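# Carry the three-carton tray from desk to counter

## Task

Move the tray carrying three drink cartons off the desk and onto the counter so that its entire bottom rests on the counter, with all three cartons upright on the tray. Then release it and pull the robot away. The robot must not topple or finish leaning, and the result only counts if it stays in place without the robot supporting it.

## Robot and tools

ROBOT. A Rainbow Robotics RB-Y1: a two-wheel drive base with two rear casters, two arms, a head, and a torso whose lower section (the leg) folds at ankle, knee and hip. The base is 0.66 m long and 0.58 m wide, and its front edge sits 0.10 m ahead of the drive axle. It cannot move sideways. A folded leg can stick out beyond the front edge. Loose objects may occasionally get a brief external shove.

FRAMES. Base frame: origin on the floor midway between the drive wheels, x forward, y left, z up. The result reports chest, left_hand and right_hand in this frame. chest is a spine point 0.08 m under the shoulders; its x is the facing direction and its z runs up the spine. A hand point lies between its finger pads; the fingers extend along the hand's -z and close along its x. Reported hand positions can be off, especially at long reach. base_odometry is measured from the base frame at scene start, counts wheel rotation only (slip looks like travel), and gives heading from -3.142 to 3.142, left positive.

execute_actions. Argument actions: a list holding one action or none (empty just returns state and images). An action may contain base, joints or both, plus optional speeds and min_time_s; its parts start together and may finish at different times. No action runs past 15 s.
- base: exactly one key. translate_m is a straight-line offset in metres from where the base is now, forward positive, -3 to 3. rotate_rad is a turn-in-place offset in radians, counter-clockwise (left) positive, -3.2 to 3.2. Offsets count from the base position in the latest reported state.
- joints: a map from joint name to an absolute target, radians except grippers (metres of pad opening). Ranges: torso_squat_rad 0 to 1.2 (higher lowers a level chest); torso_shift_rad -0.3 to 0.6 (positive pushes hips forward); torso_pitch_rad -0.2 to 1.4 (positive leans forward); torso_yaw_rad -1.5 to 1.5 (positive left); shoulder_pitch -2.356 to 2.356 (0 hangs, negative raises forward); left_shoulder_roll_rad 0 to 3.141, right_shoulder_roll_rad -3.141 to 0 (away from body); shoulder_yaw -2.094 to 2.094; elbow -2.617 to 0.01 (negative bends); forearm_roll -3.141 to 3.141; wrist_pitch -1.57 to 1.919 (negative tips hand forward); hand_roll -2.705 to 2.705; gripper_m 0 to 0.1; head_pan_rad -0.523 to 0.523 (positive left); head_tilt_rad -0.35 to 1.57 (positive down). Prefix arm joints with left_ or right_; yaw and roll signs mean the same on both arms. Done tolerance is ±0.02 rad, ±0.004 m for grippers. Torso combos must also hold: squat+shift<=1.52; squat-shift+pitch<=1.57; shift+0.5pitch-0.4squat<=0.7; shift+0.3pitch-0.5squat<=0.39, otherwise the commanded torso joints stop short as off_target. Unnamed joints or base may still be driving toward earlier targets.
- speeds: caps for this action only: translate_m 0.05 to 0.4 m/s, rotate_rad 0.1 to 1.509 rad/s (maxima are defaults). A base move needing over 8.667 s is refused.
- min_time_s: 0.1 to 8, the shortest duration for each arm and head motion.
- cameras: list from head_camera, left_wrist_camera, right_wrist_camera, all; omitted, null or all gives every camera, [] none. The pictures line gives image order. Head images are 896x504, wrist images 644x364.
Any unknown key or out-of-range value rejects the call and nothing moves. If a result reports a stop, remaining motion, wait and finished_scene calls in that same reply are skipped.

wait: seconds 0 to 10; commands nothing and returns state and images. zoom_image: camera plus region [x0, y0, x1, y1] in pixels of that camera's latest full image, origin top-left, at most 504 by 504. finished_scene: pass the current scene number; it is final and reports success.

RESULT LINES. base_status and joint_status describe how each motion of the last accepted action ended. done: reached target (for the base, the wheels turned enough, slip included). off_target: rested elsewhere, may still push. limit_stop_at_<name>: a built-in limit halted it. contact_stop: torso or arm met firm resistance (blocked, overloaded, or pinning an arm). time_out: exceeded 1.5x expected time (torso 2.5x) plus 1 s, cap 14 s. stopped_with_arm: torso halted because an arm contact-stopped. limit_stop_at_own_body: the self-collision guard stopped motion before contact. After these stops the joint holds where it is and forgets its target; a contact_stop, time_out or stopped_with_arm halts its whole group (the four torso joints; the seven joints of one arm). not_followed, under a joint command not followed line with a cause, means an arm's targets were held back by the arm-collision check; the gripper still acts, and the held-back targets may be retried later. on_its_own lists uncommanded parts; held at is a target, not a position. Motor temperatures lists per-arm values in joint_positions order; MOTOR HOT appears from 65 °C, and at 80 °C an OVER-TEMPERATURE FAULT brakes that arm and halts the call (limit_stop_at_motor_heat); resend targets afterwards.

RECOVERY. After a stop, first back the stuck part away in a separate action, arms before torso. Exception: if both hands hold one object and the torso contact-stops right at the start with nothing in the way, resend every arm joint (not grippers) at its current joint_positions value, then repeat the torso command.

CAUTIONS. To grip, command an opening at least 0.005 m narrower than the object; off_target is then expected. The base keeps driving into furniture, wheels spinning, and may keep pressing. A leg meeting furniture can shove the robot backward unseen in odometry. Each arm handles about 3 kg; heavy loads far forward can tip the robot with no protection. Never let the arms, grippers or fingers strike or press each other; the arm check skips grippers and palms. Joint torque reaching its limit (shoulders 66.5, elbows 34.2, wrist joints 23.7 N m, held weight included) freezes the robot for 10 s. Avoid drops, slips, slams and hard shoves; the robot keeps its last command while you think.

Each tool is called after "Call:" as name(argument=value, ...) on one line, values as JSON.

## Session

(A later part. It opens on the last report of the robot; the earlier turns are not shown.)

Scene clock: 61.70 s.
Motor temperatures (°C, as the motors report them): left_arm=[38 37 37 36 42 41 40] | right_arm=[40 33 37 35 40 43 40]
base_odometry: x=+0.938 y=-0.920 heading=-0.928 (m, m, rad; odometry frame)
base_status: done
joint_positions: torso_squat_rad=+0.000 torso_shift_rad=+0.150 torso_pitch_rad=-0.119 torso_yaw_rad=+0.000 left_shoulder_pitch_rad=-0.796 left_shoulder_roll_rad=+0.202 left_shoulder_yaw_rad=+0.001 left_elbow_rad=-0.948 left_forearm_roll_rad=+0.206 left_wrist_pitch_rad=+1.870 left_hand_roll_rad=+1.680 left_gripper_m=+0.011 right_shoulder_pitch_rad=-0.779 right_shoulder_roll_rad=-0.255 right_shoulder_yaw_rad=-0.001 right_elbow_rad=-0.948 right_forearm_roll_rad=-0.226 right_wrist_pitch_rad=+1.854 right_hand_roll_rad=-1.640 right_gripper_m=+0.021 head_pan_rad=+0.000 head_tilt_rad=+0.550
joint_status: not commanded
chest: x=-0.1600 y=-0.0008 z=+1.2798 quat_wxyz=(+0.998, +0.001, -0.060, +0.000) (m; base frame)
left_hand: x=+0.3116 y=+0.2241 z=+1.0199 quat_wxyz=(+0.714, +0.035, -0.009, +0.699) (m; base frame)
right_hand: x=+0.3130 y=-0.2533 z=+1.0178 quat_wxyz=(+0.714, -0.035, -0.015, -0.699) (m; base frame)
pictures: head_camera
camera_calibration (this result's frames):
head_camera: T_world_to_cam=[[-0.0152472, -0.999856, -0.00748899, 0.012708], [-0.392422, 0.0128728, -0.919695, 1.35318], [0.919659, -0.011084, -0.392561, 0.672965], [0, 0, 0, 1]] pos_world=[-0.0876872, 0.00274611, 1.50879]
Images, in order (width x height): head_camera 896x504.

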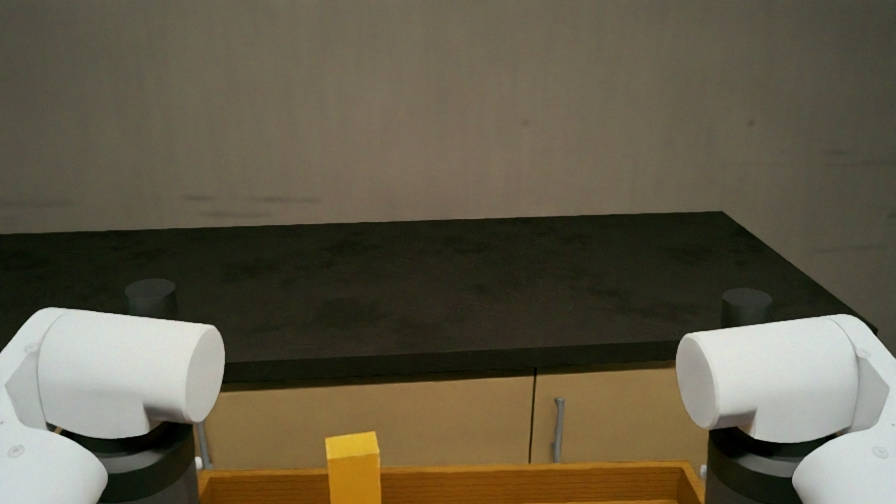

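Call:
execute_actions(actions=[{"base":{"rotate_rad":0.04},"speeds":{"rotate_rad":0.3},"joints":{"head_tilt_rad":0.95,"right_gripper_m":0.003}}])

Scene clock: 63.63 s.
Motor temperatures (°C, as the motors report them): left_arm=[39 37 37 36 42 41 40] | right_arm=[40 33 37 35 40 43 40]
base_odometry: x=+0.938 y=-0.920 heading=-0.889 (m, m, rad; odometry frame)
base_status: done
joint_positions: torso_squat_rad=+0.000 torso_shift_rad=+0.150 torso_pitch_rad=-0.119 torso_yaw_rad=+0.000 left_shoulder_pitch_rad=-0.796 left_shoulder_roll_rad=+0.202 left_shoulder_yaw_rad=+0.001 left_elbow_rad=-0.948 left_forearm_roll_rad=+0.206 left_wrist_pitch_rad=+1.870 left_hand_roll_rad=+1.680 left_gripper_m=+0.011 right_shoulder_pitch_rad=-0.779 right_shoulder_roll_rad=-0.255 right_shoulder_yaw_rad=-0.001 right_elbow_rad=-0.948 right_forearm_roll_rad=-0.226 right_wrist_pitch_rad=+1.854 right_hand_roll_rad=-1.640 right_gripper_m=+0.021 head_pan_rad=+0.000 head_tilt_rad=+0.950
joint_status: right_gripper_m off_target (ended at +0.021, target +0.003); the others done
chest: x=-0.1600 y=-0.0008 z=+1.2798 quat_wxyz=(+0.998, +0.001, -0.060, +0.000) (m; base frame)
left_hand: x=+0.3116 y=+0.2241 z=+1.0199 quat_wxyz=(+0.714, +0.035, -0.009, +0.699) (m; base frame)
right_hand: x=+0.3130 y=-0.2533 z=+1.0178 quat_wxyz=(+0.714, -0.035, -0.015, -0.699) (m; base frame)
pictures: head_camera, left_wrist_camera, right_wrist_camera
camera_calibration (this result's frames):
head_camera: T_world_to_cam=[[-0.0165046, -0.999863, -0.00081255, 0.00261551], [-0.719564, 0.012442, -0.694315, 0.966366], [0.69423, -0.0108747, -0.719671, 1.12093], [0, 0, 0, 1]] pos_world=[-0.0827751, 0.00278139, 1.47766]
left_wrist_camera: T_world_to_cam=[[-0.00176857, 0.995509, 0.0946486, -0.322379], [0.805089, -0.0547236, 0.590624, -0.811279], [0.593151, 0.0772452, -0.801377, 0.69863], [0, 0, 0, 1]] pos_world=[0.238189, 0.222569, 1.06954]
right_wrist_camera: T_world_to_cam=[[-0.041802, 0.993648, -0.104483, 0.373369], [0.800341, 0.0959009, 0.591825, -0.793144], [0.598086, -0.0588827, -0.799266, 0.691282], [0, 0, 0, 1]] pos_world=[0.236947, -0.254229, 1.06093]
Images, in order (width x height): head_camera 896x504, left_wrist_camera 644x364, right_wrist_camera 644x364.

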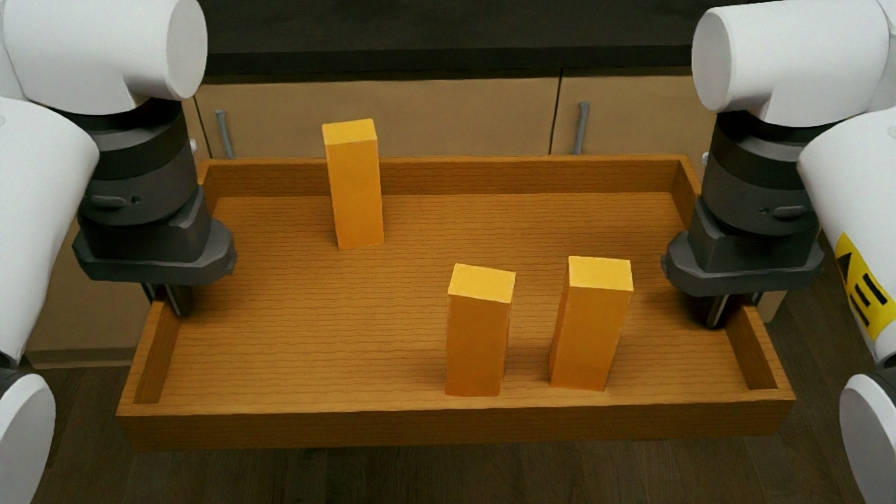

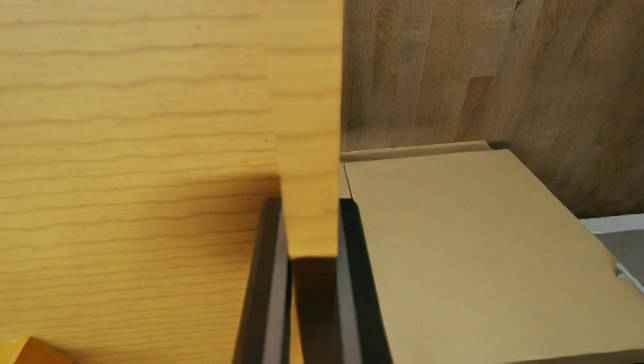

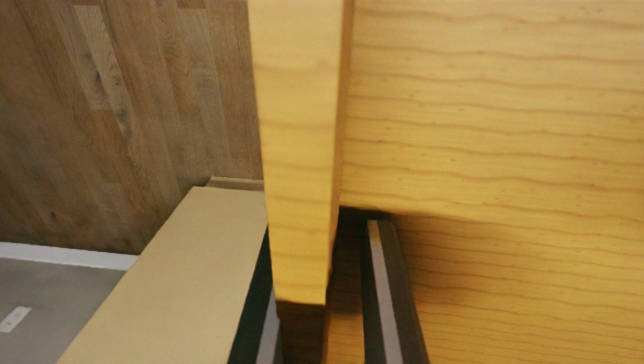

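Call:
execute_actions(actions=[{"joints":{"right_shoulder_roll_rad":-0.272,"right_gripper_m":0.003},"min_time_s":1.5}])

Scene clock: 66.20 s.
Motor temperatures (°C, as the motors report them): left_arm=[39 37 37 36 42 41 40] | right_arm=[40 33 37 35 40 43 40]
base_odometry: x=+0.938 y=-0.920 heading=-0.889 (m, m, rad; odometry frame)
base_status: not commanded
joint_positions: torso_squat_rad=+0.000 torso_shift_rad=+0.150 torso_pitch_rad=-0.119 torso_yaw_rad=+0.000 left_shoulder_pitch_rad=-0.798 left_shoulder_roll_rad=+0.196 left_shoulder_yaw_rad=+0.001 left_elbow_rad=-0.949 left_forearm_roll_rad=+0.208 left_wrist_pitch_rad=+1.870 left_hand_roll_rad=+1.680 left_gripper_m=+0.010 right_shoulder_pitch_rad=-0.780 right_shoulder_roll_rad=-0.276 right_shoulder_yaw_rad=-0.001 right_elbow_rad=-0.948 right_forearm_roll_rad=-0.228 right_wrist_pitch_rad=+1.853 right_hand_roll_rad=-1.640 right_gripper_m=+0.012 head_pan_rad=+0.000 head_tilt_rad=+0.950
joint_status: right_gripper_m off_target (ended at +0.012, target +0.003); the others done
chest: x=-0.1600 y=-0.0008 z=+1.2798 quat_wxyz=(+0.998, +0.001, -0.060, +0.000) (m; base frame)
left_hand: x=+0.3117 y=+0.2205 z=+1.0200 quat_wxyz=(+0.716, +0.033, -0.007, +0.698) (m; base frame)
right_hand: x=+0.3146 y=-0.2649 z=+1.0214 quat_wxyz=(+0.708, -0.037, -0.021, -0.704) (m; base frame)
pictures: head_camera, left_wrist_camera, right_wrist_camera
camera_calibration (this result's frames):
head_camera: T_world_to_cam=[[-0.0165043, -0.999863, -0.0008125, 0.00261554], [-0.719564, 0.0124417, -0.694315, 0.966366], [0.69423, -0.0108745, -0.719671, 1.12093], [0, 0, 0, 1]] pos_world=[-0.0827753, 0.00278147, 1.47766]
left_wrist_camera: T_world_to_cam=[[0.00309129, 0.995965, 0.0896892, -0.315363], [0.804539, -0.0557433, 0.591278, -0.811837], [0.593892, 0.0703306, -0.801465, 0.700276], [0, 0, 0, 1]] pos_world=[0.238241, 0.219586, 1.06955]
right_wrist_camera: T_world_to_cam=[[-0.0262832, 0.992889, -0.116109, 0.392152], [0.797883, 0.0908099, 0.595933, -0.800155], [0.602239, -0.0769783, -0.794596, 0.681649], [0, 0, 0, 1]] pos_world=[0.238221, -0.264229, 1.06401]
Images, in order (width x height): head_camera 896x504, left_wrist_camera 644x364, right_wrist_camera 644x364.

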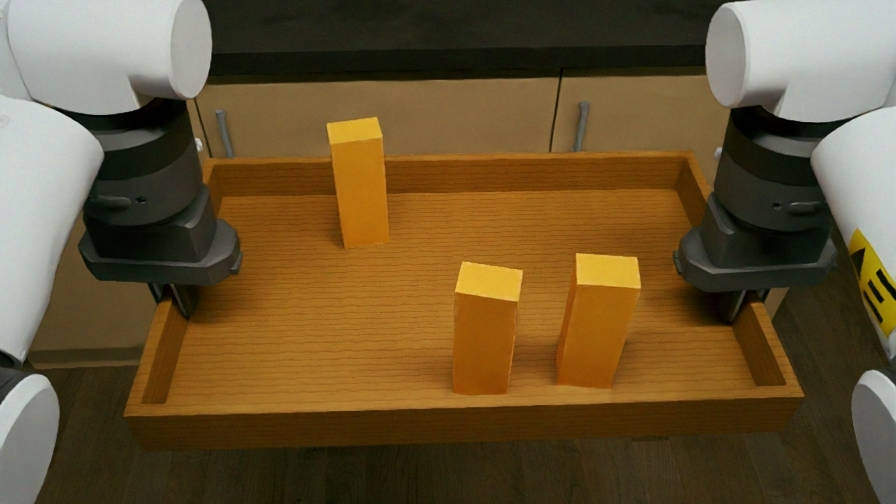

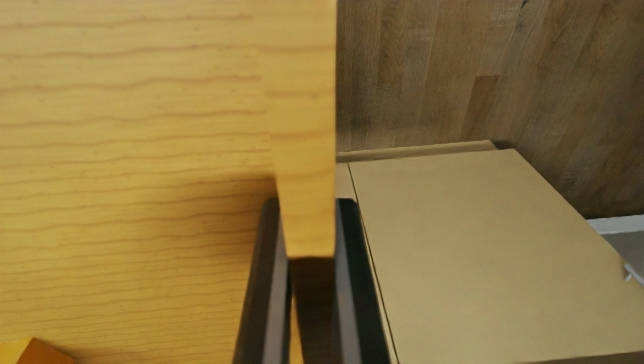

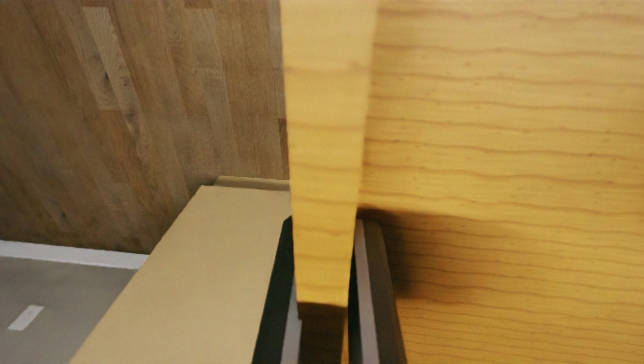

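Call:
execute_actions(actions=[{"base":{"translate_m":0.72},"speeds":{"translate_m":0.2},"joints":{"torso_shift_rad":0.3}}])

Scene clock: 71.40 s.
Motor temperatures (°C, as the motors report them): left_arm=[39 37 37 36 42 41 40] | right_arm=[40 33 37 35 40 43 40]
base_odometry: x=+1.391 y=-1.479 heading=-0.889 (m, m, rad; odometry frame)
base_status: done
joint_positions: torso_squat_rad=+0.000 torso_shift_rad=+0.300 torso_pitch_rad=-0.119 torso_yaw_rad=+0.000 left_shoulder_pitch_rad=-0.798 left_shoulder_roll_rad=+0.196 left_shoulder_yaw_rad=+0.001 left_elbow_rad=-0.949 left_forearm_roll_rad=+0.208 left_wrist_pitch_rad=+1.870 left_hand_roll_rad=+1.680 left_gripper_m=+0.010 right_shoulder_pitch_rad=-0.780 right_shoulder_roll_rad=-0.277 right_shoulder_yaw_rad=-0.001 right_elbow_rad=-0.949 right_forearm_roll_rad=-0.228 right_wrist_pitch_rad=+1.853 right_hand_roll_rad=-1.640 right_gripper_m=+0.012 head_pan_rad=+0.000 head_tilt_rad=+0.950
joint_status: all done
chest: x=-0.0577 y=-0.0008 z=+1.2564 quat_wxyz=(+0.998, +0.001, -0.060, +0.000) (m; base frame)
left_hand: x=+0.4141 y=+0.2205 z=+0.9966 quat_wxyz=(+0.716, +0.033, -0.007, +0.698) (m; base frame)
right_hand: x=+0.4170 y=-0.2649 z=+0.9981 quat_wxyz=(+0.708, -0.037, -0.021, -0.704) (m; base frame)
pictures: head_camera, left_wrist_camera, right_wrist_camera
camera_calibration (this result's frames):
head_camera: T_world_to_cam=[[-0.0165046, -0.999863, -0.000810058, 0.00429685], [-0.719672, 0.0124419, -0.694203, 1.02358], [0.694118, -0.0108745, -0.719779, 1.03315], [0, 0, 0, 1]] pos_world=[0.0195857, 0.00279598, 1.45421]
left_wrist_camera: T_world_to_cam=[[0.00322577, 0.995969, 0.0896445, -0.31353], [0.804395, -0.0558415, 0.591465, -0.880506], [0.594086, 0.0702016, -0.801332, 0.620544], [0, 0, 0, 1]] pos_world=[0.340629, 0.219534, 1.04616]
right_wrist_camera: T_world_to_cam=[[-0.0262782, 0.992875, -0.116224, 0.392261], [0.797716, 0.0908964, 0.596143, -0.86807], [0.60246, -0.0770483, -0.794421, 0.601128], [0, 0, 0, 1]] pos_world=[0.340626, -0.264245, 1.04063]
Images, in order (width x height): head_camera 896x504, left_wrist_camera 644x364, right_wrist_camera 644x364.

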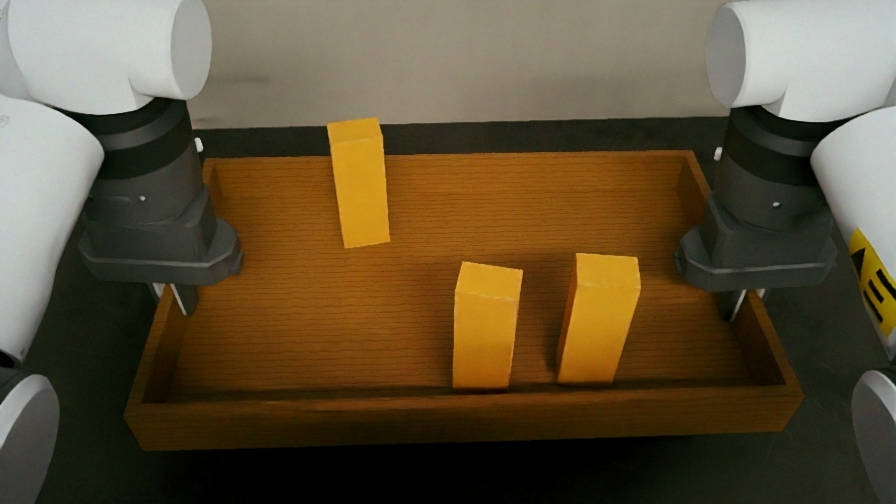

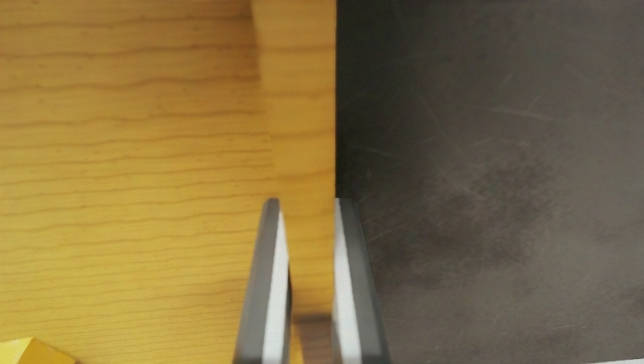

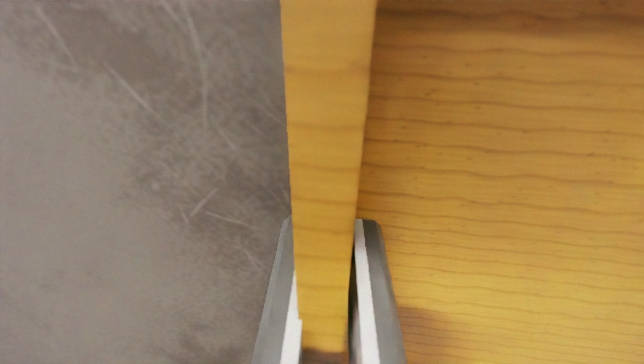

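Well over the counter. Lower slowly.

Call:
execute_actions(actions=[{"joints":{"torso_pitch_rad":0,"left_wrist_pitch_rad":1.75,"right_wrist_pitch_rad":1.733},"min_time_s":2}])

Scene clock: 74.03 s.
Motor temperatures (°C, as the motors report them): left_arm=[39 37 37 36 42 41 40] | right_arm=[40 33 37 35 40 43 40]
base_odometry: x=+1.391 y=-1.479 heading=-0.889 (m, m, rad; odometry frame)
base_status: not commanded
joint_positions: torso_squat_rad=+0.001 torso_shift_rad=+0.298 torso_pitch_rad=-0.005 torso_yaw_rad=+0.000 left_shoulder_pitch_rad=-0.802 left_shoulder_roll_rad=+0.200 left_shoulder_yaw_rad=+0.001 left_elbow_rad=-0.951 left_forearm_roll_rad=+0.207 left_wrist_pitch_rad=+1.751 left_hand_roll_rad=+1.680 left_gripper_m=+0.010 right_shoulder_pitch_rad=-0.784 right_shoulder_roll_rad=-0.282 right_shoulder_yaw_rad=-0.001 right_elbow_rad=-0.951 right_forearm_roll_rad=-0.226 right_wrist_pitch_rad=+1.735 right_hand_roll_rad=-1.640 right_gripper_m=+0.012 head_pan_rad=+0.000 head_tilt_rad=+0.950
joint_status: all done
chest: x=-0.0239 y=-0.0008 z=+1.2591 quat_wxyz=(+1.000, +0.001, -0.002, +0.000) (m; base frame)
left_hand: x=+0.4447 y=+0.2185 z=+0.9475 quat_wxyz=(+0.717, +0.024, -0.007, +0.696) (m; base frame)
right_hand: x=+0.4477 y=-0.2651 z=+0.9490 quat_wxyz=(+0.711, -0.031, -0.023, -0.702) (m; base frame)
pictures: head_camera, left_wrist_camera, right_wrist_camera
camera_calibration (this result's frames):
head_camera: T_world_to_cam=[[-0.0163629, -0.999865, 0.00111727, 0.00243913], [-0.794386, 0.0123216, -0.607288, 0.938527], [0.607193, -0.0108245, -0.794481, 1.10363], [0, 0, 0, 1]] pos_world=[0.0754779, 0.00282091, 1.44676]
left_wrist_camera: T_world_to_cam=[[0.00650109, 0.997033, 0.0767056, -0.296686], [0.797712, -0.0514265, 0.600842, -0.883034], [0.603004, 0.0572828, -0.795679, 0.556677], [0, 0, 0, 1]] pos_world=[0.370658, 0.218506, 0.996257]
right_wrist_camera: T_world_to_cam=[[-0.0324289, 0.993204, -0.111779, 0.386187], [0.790791, 0.0938913, 0.604842, -0.867634], [0.611227, -0.0687795, -0.788461, 0.536268], [0, 0, 0, 1]] pos_world=[0.37086, -0.265215, 0.990776]
Images, in order (width x height): head_camera 896x504, left_wrist_camera 644x364, right_wrist_camera 644x364.

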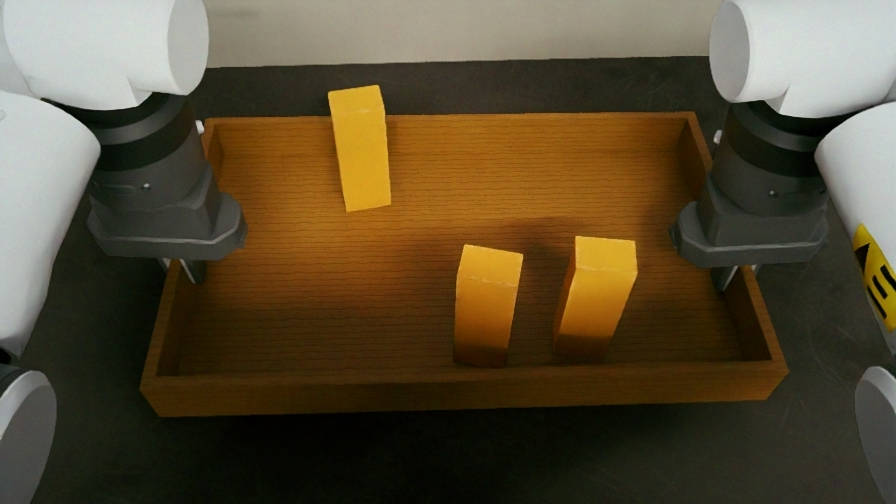

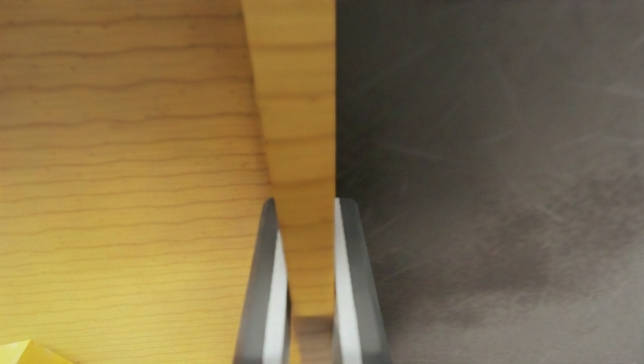

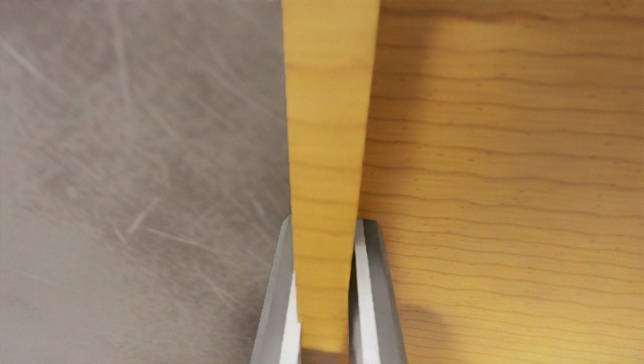

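Call:
execute_actions(actions=[{"joints":{"left_gripper_m":0.07,"right_gripper_m":0.07}}], cameras=[])

Call:
execute_actions(actions=[{"joints":{"torso_pitch_rad":-0.17,"torso_shift_rad":0.27}}], cameras=["head_camera"])

Call:
execute_actions(actions=[{"base":{"translate_m":-0.6},"joints":{"head_tilt_rad":0.6}}], cameras=[])

Call:
execute_actions(actions=[{"joints":{"torso_pitch_rad":0,"torso_shift_rad":0.1,"head_tilt_rad":0.5}}], cameras=["head_camera"])

Scene clock: 76.30 s.
Motor temperatures (°C, as the motors report them): left_arm=[39 37 37 36 42 41 40] | right_arm=[40 33 37 35 40 43 40]
base_odometry: x=+1.391 y=-1.479 heading=-0.889 (m, m, rad; odometry frame)
base_status: not commanded
joint_positions: torso_squat_rad=+0.001 torso_shift_rad=+0.299 torso_pitch_rad=-0.002 torso_yaw_rad=+0.000 left_shoulder_pitch_rad=-0.801 left_shoulder_roll_rad=+0.191 left_shoulder_yaw_rad=+0.000 left_elbow_rad=-0.950 left_forearm_roll_rad=+0.210 left_wrist_pitch_rad=+1.750 left_hand_roll_rad=+1.680 left_gripper_m=+0.070 right_shoulder_pitch_rad=-0.788 right_shoulder_roll_rad=-0.276 right_shoulder_yaw_rad=-0.001 right_elbow_rad=-0.953 right_forearm_roll_rad=-0.229 right_wrist_pitch_rad=+1.733 right_hand_roll_rad=-1.640 right_gripper_m=+0.069 head_pan_rad=+0.000 head_tilt_rad=+0.950
joint_status: all done
chest: x=-0.0226 y=-0.0006 z=+1.2589 quat_wxyz=(+1.000, +0.000, -0.001, +0.000) (m; base frame)
left_hand: x=+0.4438 y=+0.2122 z=+0.9440 quat_wxyz=(+0.720, +0.023, -0.001, +0.694) (m; base frame)
right_hand: x=+0.4503 y=-0.2608 z=+0.9493 quat_wxyz=(+0.713, -0.028, -0.022, -0.700) (m; base frame)
pictures: none
No camera images: the call's "cameras" was empty. Leave "cameras" out to get every camera's image.

Scene clock: 77.67 s.
Motor temperatures (°C, as the motors report them): left_arm=[38 37 37 36 42 41 40] | right_arm=[40 33 37 35 40 43 40]
base_odometry: x=+1.391 y=-1.479 heading=-0.889 (m, m, rad; odometry frame)
base_status: not commanded
joint_positions: torso_squat_rad=+0.000 torso_shift_rad=+0.270 torso_pitch_rad=-0.170 torso_yaw_rad=+0.000 left_shoulder_pitch_rad=-0.800 left_shoulder_roll_rad=+0.190 left_shoulder_yaw_rad=+0.000 left_elbow_rad=-0.950 left_forearm_roll_rad=+0.210 left_wrist_pitch_rad=+1.750 left_hand_roll_rad=+1.680 left_gripper_m=+0.070 right_shoulder_pitch_rad=-0.783 right_shoulder_roll_rad=-0.272 right_shoulder_yaw_rad=+0.000 right_elbow_rad=-0.950 right_forearm_roll_rad=-0.230 right_wrist_pitch_rad=+1.733 right_hand_roll_rad=-1.640 right_gripper_m=+0.070 head_pan_rad=+0.000 head_tilt_rad=+0.950
joint_status: all done
chest: x=-0.0937 y=-0.0007 z=+1.2601 quat_wxyz=(+0.996, +0.000, -0.085, +0.000) (m; base frame)
left_hand: x=+0.4186 y=+0.2121 z=+1.0274 quat_wxyz=(+0.717, -0.035, -0.061, +0.693) (m; base frame)
right_hand: x=+0.4221 y=-0.2591 z=+1.0298 quat_wxyz=(+0.709, +0.029, -0.078, -0.700) (m; base frame)
pictures: head_camera
camera_calibration (this result's frames):
head_camera: T_world_to_cam=[[-0.0166278, -0.999861, -0.00154517, 0.00466506], [-0.683485, 0.0124943, -0.729858, 1.0486], [0.729775, -0.0110798, -0.683598, 1.01852], [0, 0, 0, 1]] pos_world=[-0.026513, 0.00284789, 1.4616]
Images, in order (width x height): head_camera 896x504.

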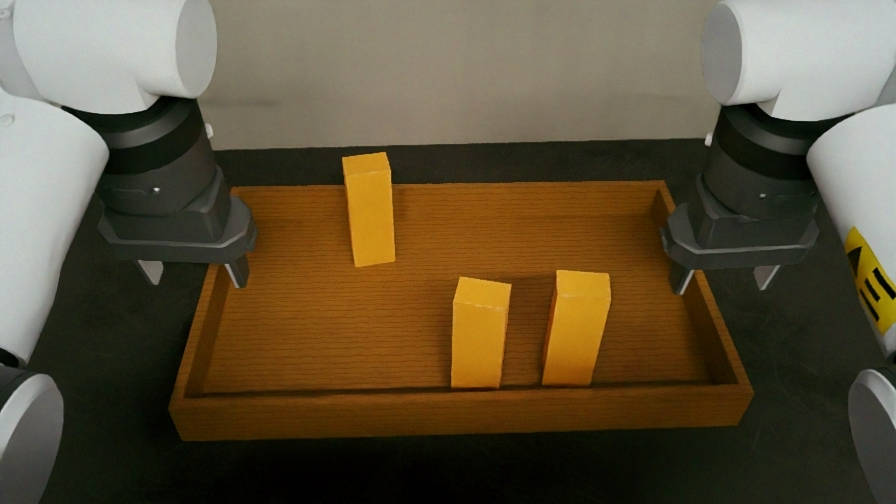

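Scene clock: 80.87 s.
Motor temperatures (°C, as the motors report them): left_arm=[38 37 37 36 41 41 40] | right_arm=[40 33 37 35 40 43 40]
base_odometry: x=+1.014 y=-1.013 heading=-0.891 (m, m, rad; odometry frame)
base_status: done
joint_positions: torso_squat_rad=+0.000 torso_shift_rad=+0.270 torso_pitch_rad=-0.170 torso_yaw_rad=+0.000 left_shoulder_pitch_rad=-0.800 left_shoulder_roll_rad=+0.190 left_shoulder_yaw_rad=+0.000 left_elbow_rad=-0.950 left_forearm_roll_rad=+0.210 left_wrist_pitch_rad=+1.750 left_hand_roll_rad=+1.680 left_gripper_m=+0.070 right_shoulder_pitch_rad=-0.783 right_shoulder_roll_rad=-0.272 right_shoulder_yaw_rad=+0.000 right_elbow_rad=-0.950 right_forearm_roll_rad=-0.230 right_wrist_pitch_rad=+1.733 right_hand_roll_rad=-1.640 right_gripper_m=+0.070 head_pan_rad=+0.000 head_tilt_rad=+0.600
joint_status: all done
chest: x=-0.0937 y=-0.0007 z=+1.2601 quat_wxyz=(+0.996, +0.000, -0.085, +0.000) (m; base frame)
left_hand: x=+0.4185 y=+0.2122 z=+1.0274 quat_wxyz=(+0.717, -0.035, -0.061, +0.693) (m; base frame)
right_hand: x=+0.4219 y=-0.2591 z=+1.0297 quat_wxyz=(+0.709, +0.029, -0.078, -0.700) (m; base frame)
pictures: none
No camera images: the call's "cameras" was empty. Leave "cameras" out to get every camera's image.

Scene clock: 82.77 s.
Motor temperatures (°C, as the motors report them): left_arm=[38 37 37 36 41 41 40] | right_arm=[40 33 37 35 40 43 40]
base_odometry: x=+1.014 y=-1.013 heading=-0.891 (m, m, rad; odometry frame)
base_status: not commanded
joint_positions: torso_squat_rad=+0.000 torso_shift_rad=+0.100 torso_pitch_rad=+0.000 torso_yaw_rad=+0.000 left_shoulder_pitch_rad=-0.800 left_shoulder_roll_rad=+0.190 left_shoulder_yaw_rad=+0.000 left_elbow_rad=-0.950 left_forearm_roll_rad=+0.210 left_wrist_pitch_rad=+1.750 left_hand_roll_rad=+1.680 left_gripper_m=+0.070 right_shoulder_pitch_rad=-0.783 right_shoulder_roll_rad=-0.272 right_shoulder_yaw_rad=+0.000 right_elbow_rad=-0.950 right_forearm_roll_rad=-0.230 right_wrist_pitch_rad=+1.733 right_hand_roll_rad=-1.640 right_gripper_m=+0.070 head_pan_rad=+0.000 head_tilt_rad=+0.500
joint_status: all done
chest: x=-0.1582 y=-0.0007 z=+1.2864 quat_wxyz=(+1.000, +0.001, +0.000, +0.000) (m; base frame)
left_hand: x=+0.3073 y=+0.2122 z=+0.9704 quat_wxyz=(+0.720, +0.024, +0.000, +0.694) (m; base frame)
right_hand: x=+0.3111 y=-0.2591 z=+0.9721 quat_wxyz=(+0.714, -0.030, -0.017, -0.700) (m; base frame)
pictures: head_camera
camera_calibration (this result's frames):
head_camera: T_world_to_cam=[[-0.015815, -0.999855, -0.00633324, 0.0114056], [-0.45504, 0.0128373, -0.890378, 1.31617], [0.89033, -0.0111995, -0.455177, 0.740428], [0, 0, 0, 1]] pos_world=[-0.060135, 0.00280028, 1.50899]
Images, in order (width x height): head_camera 896x504.

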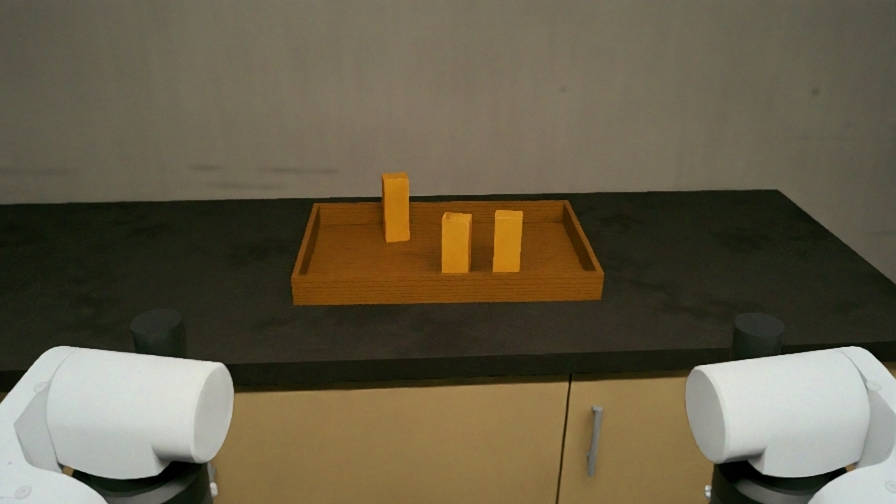

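Call:
finished_scene(scene=2)

The scene is finished: the task was done.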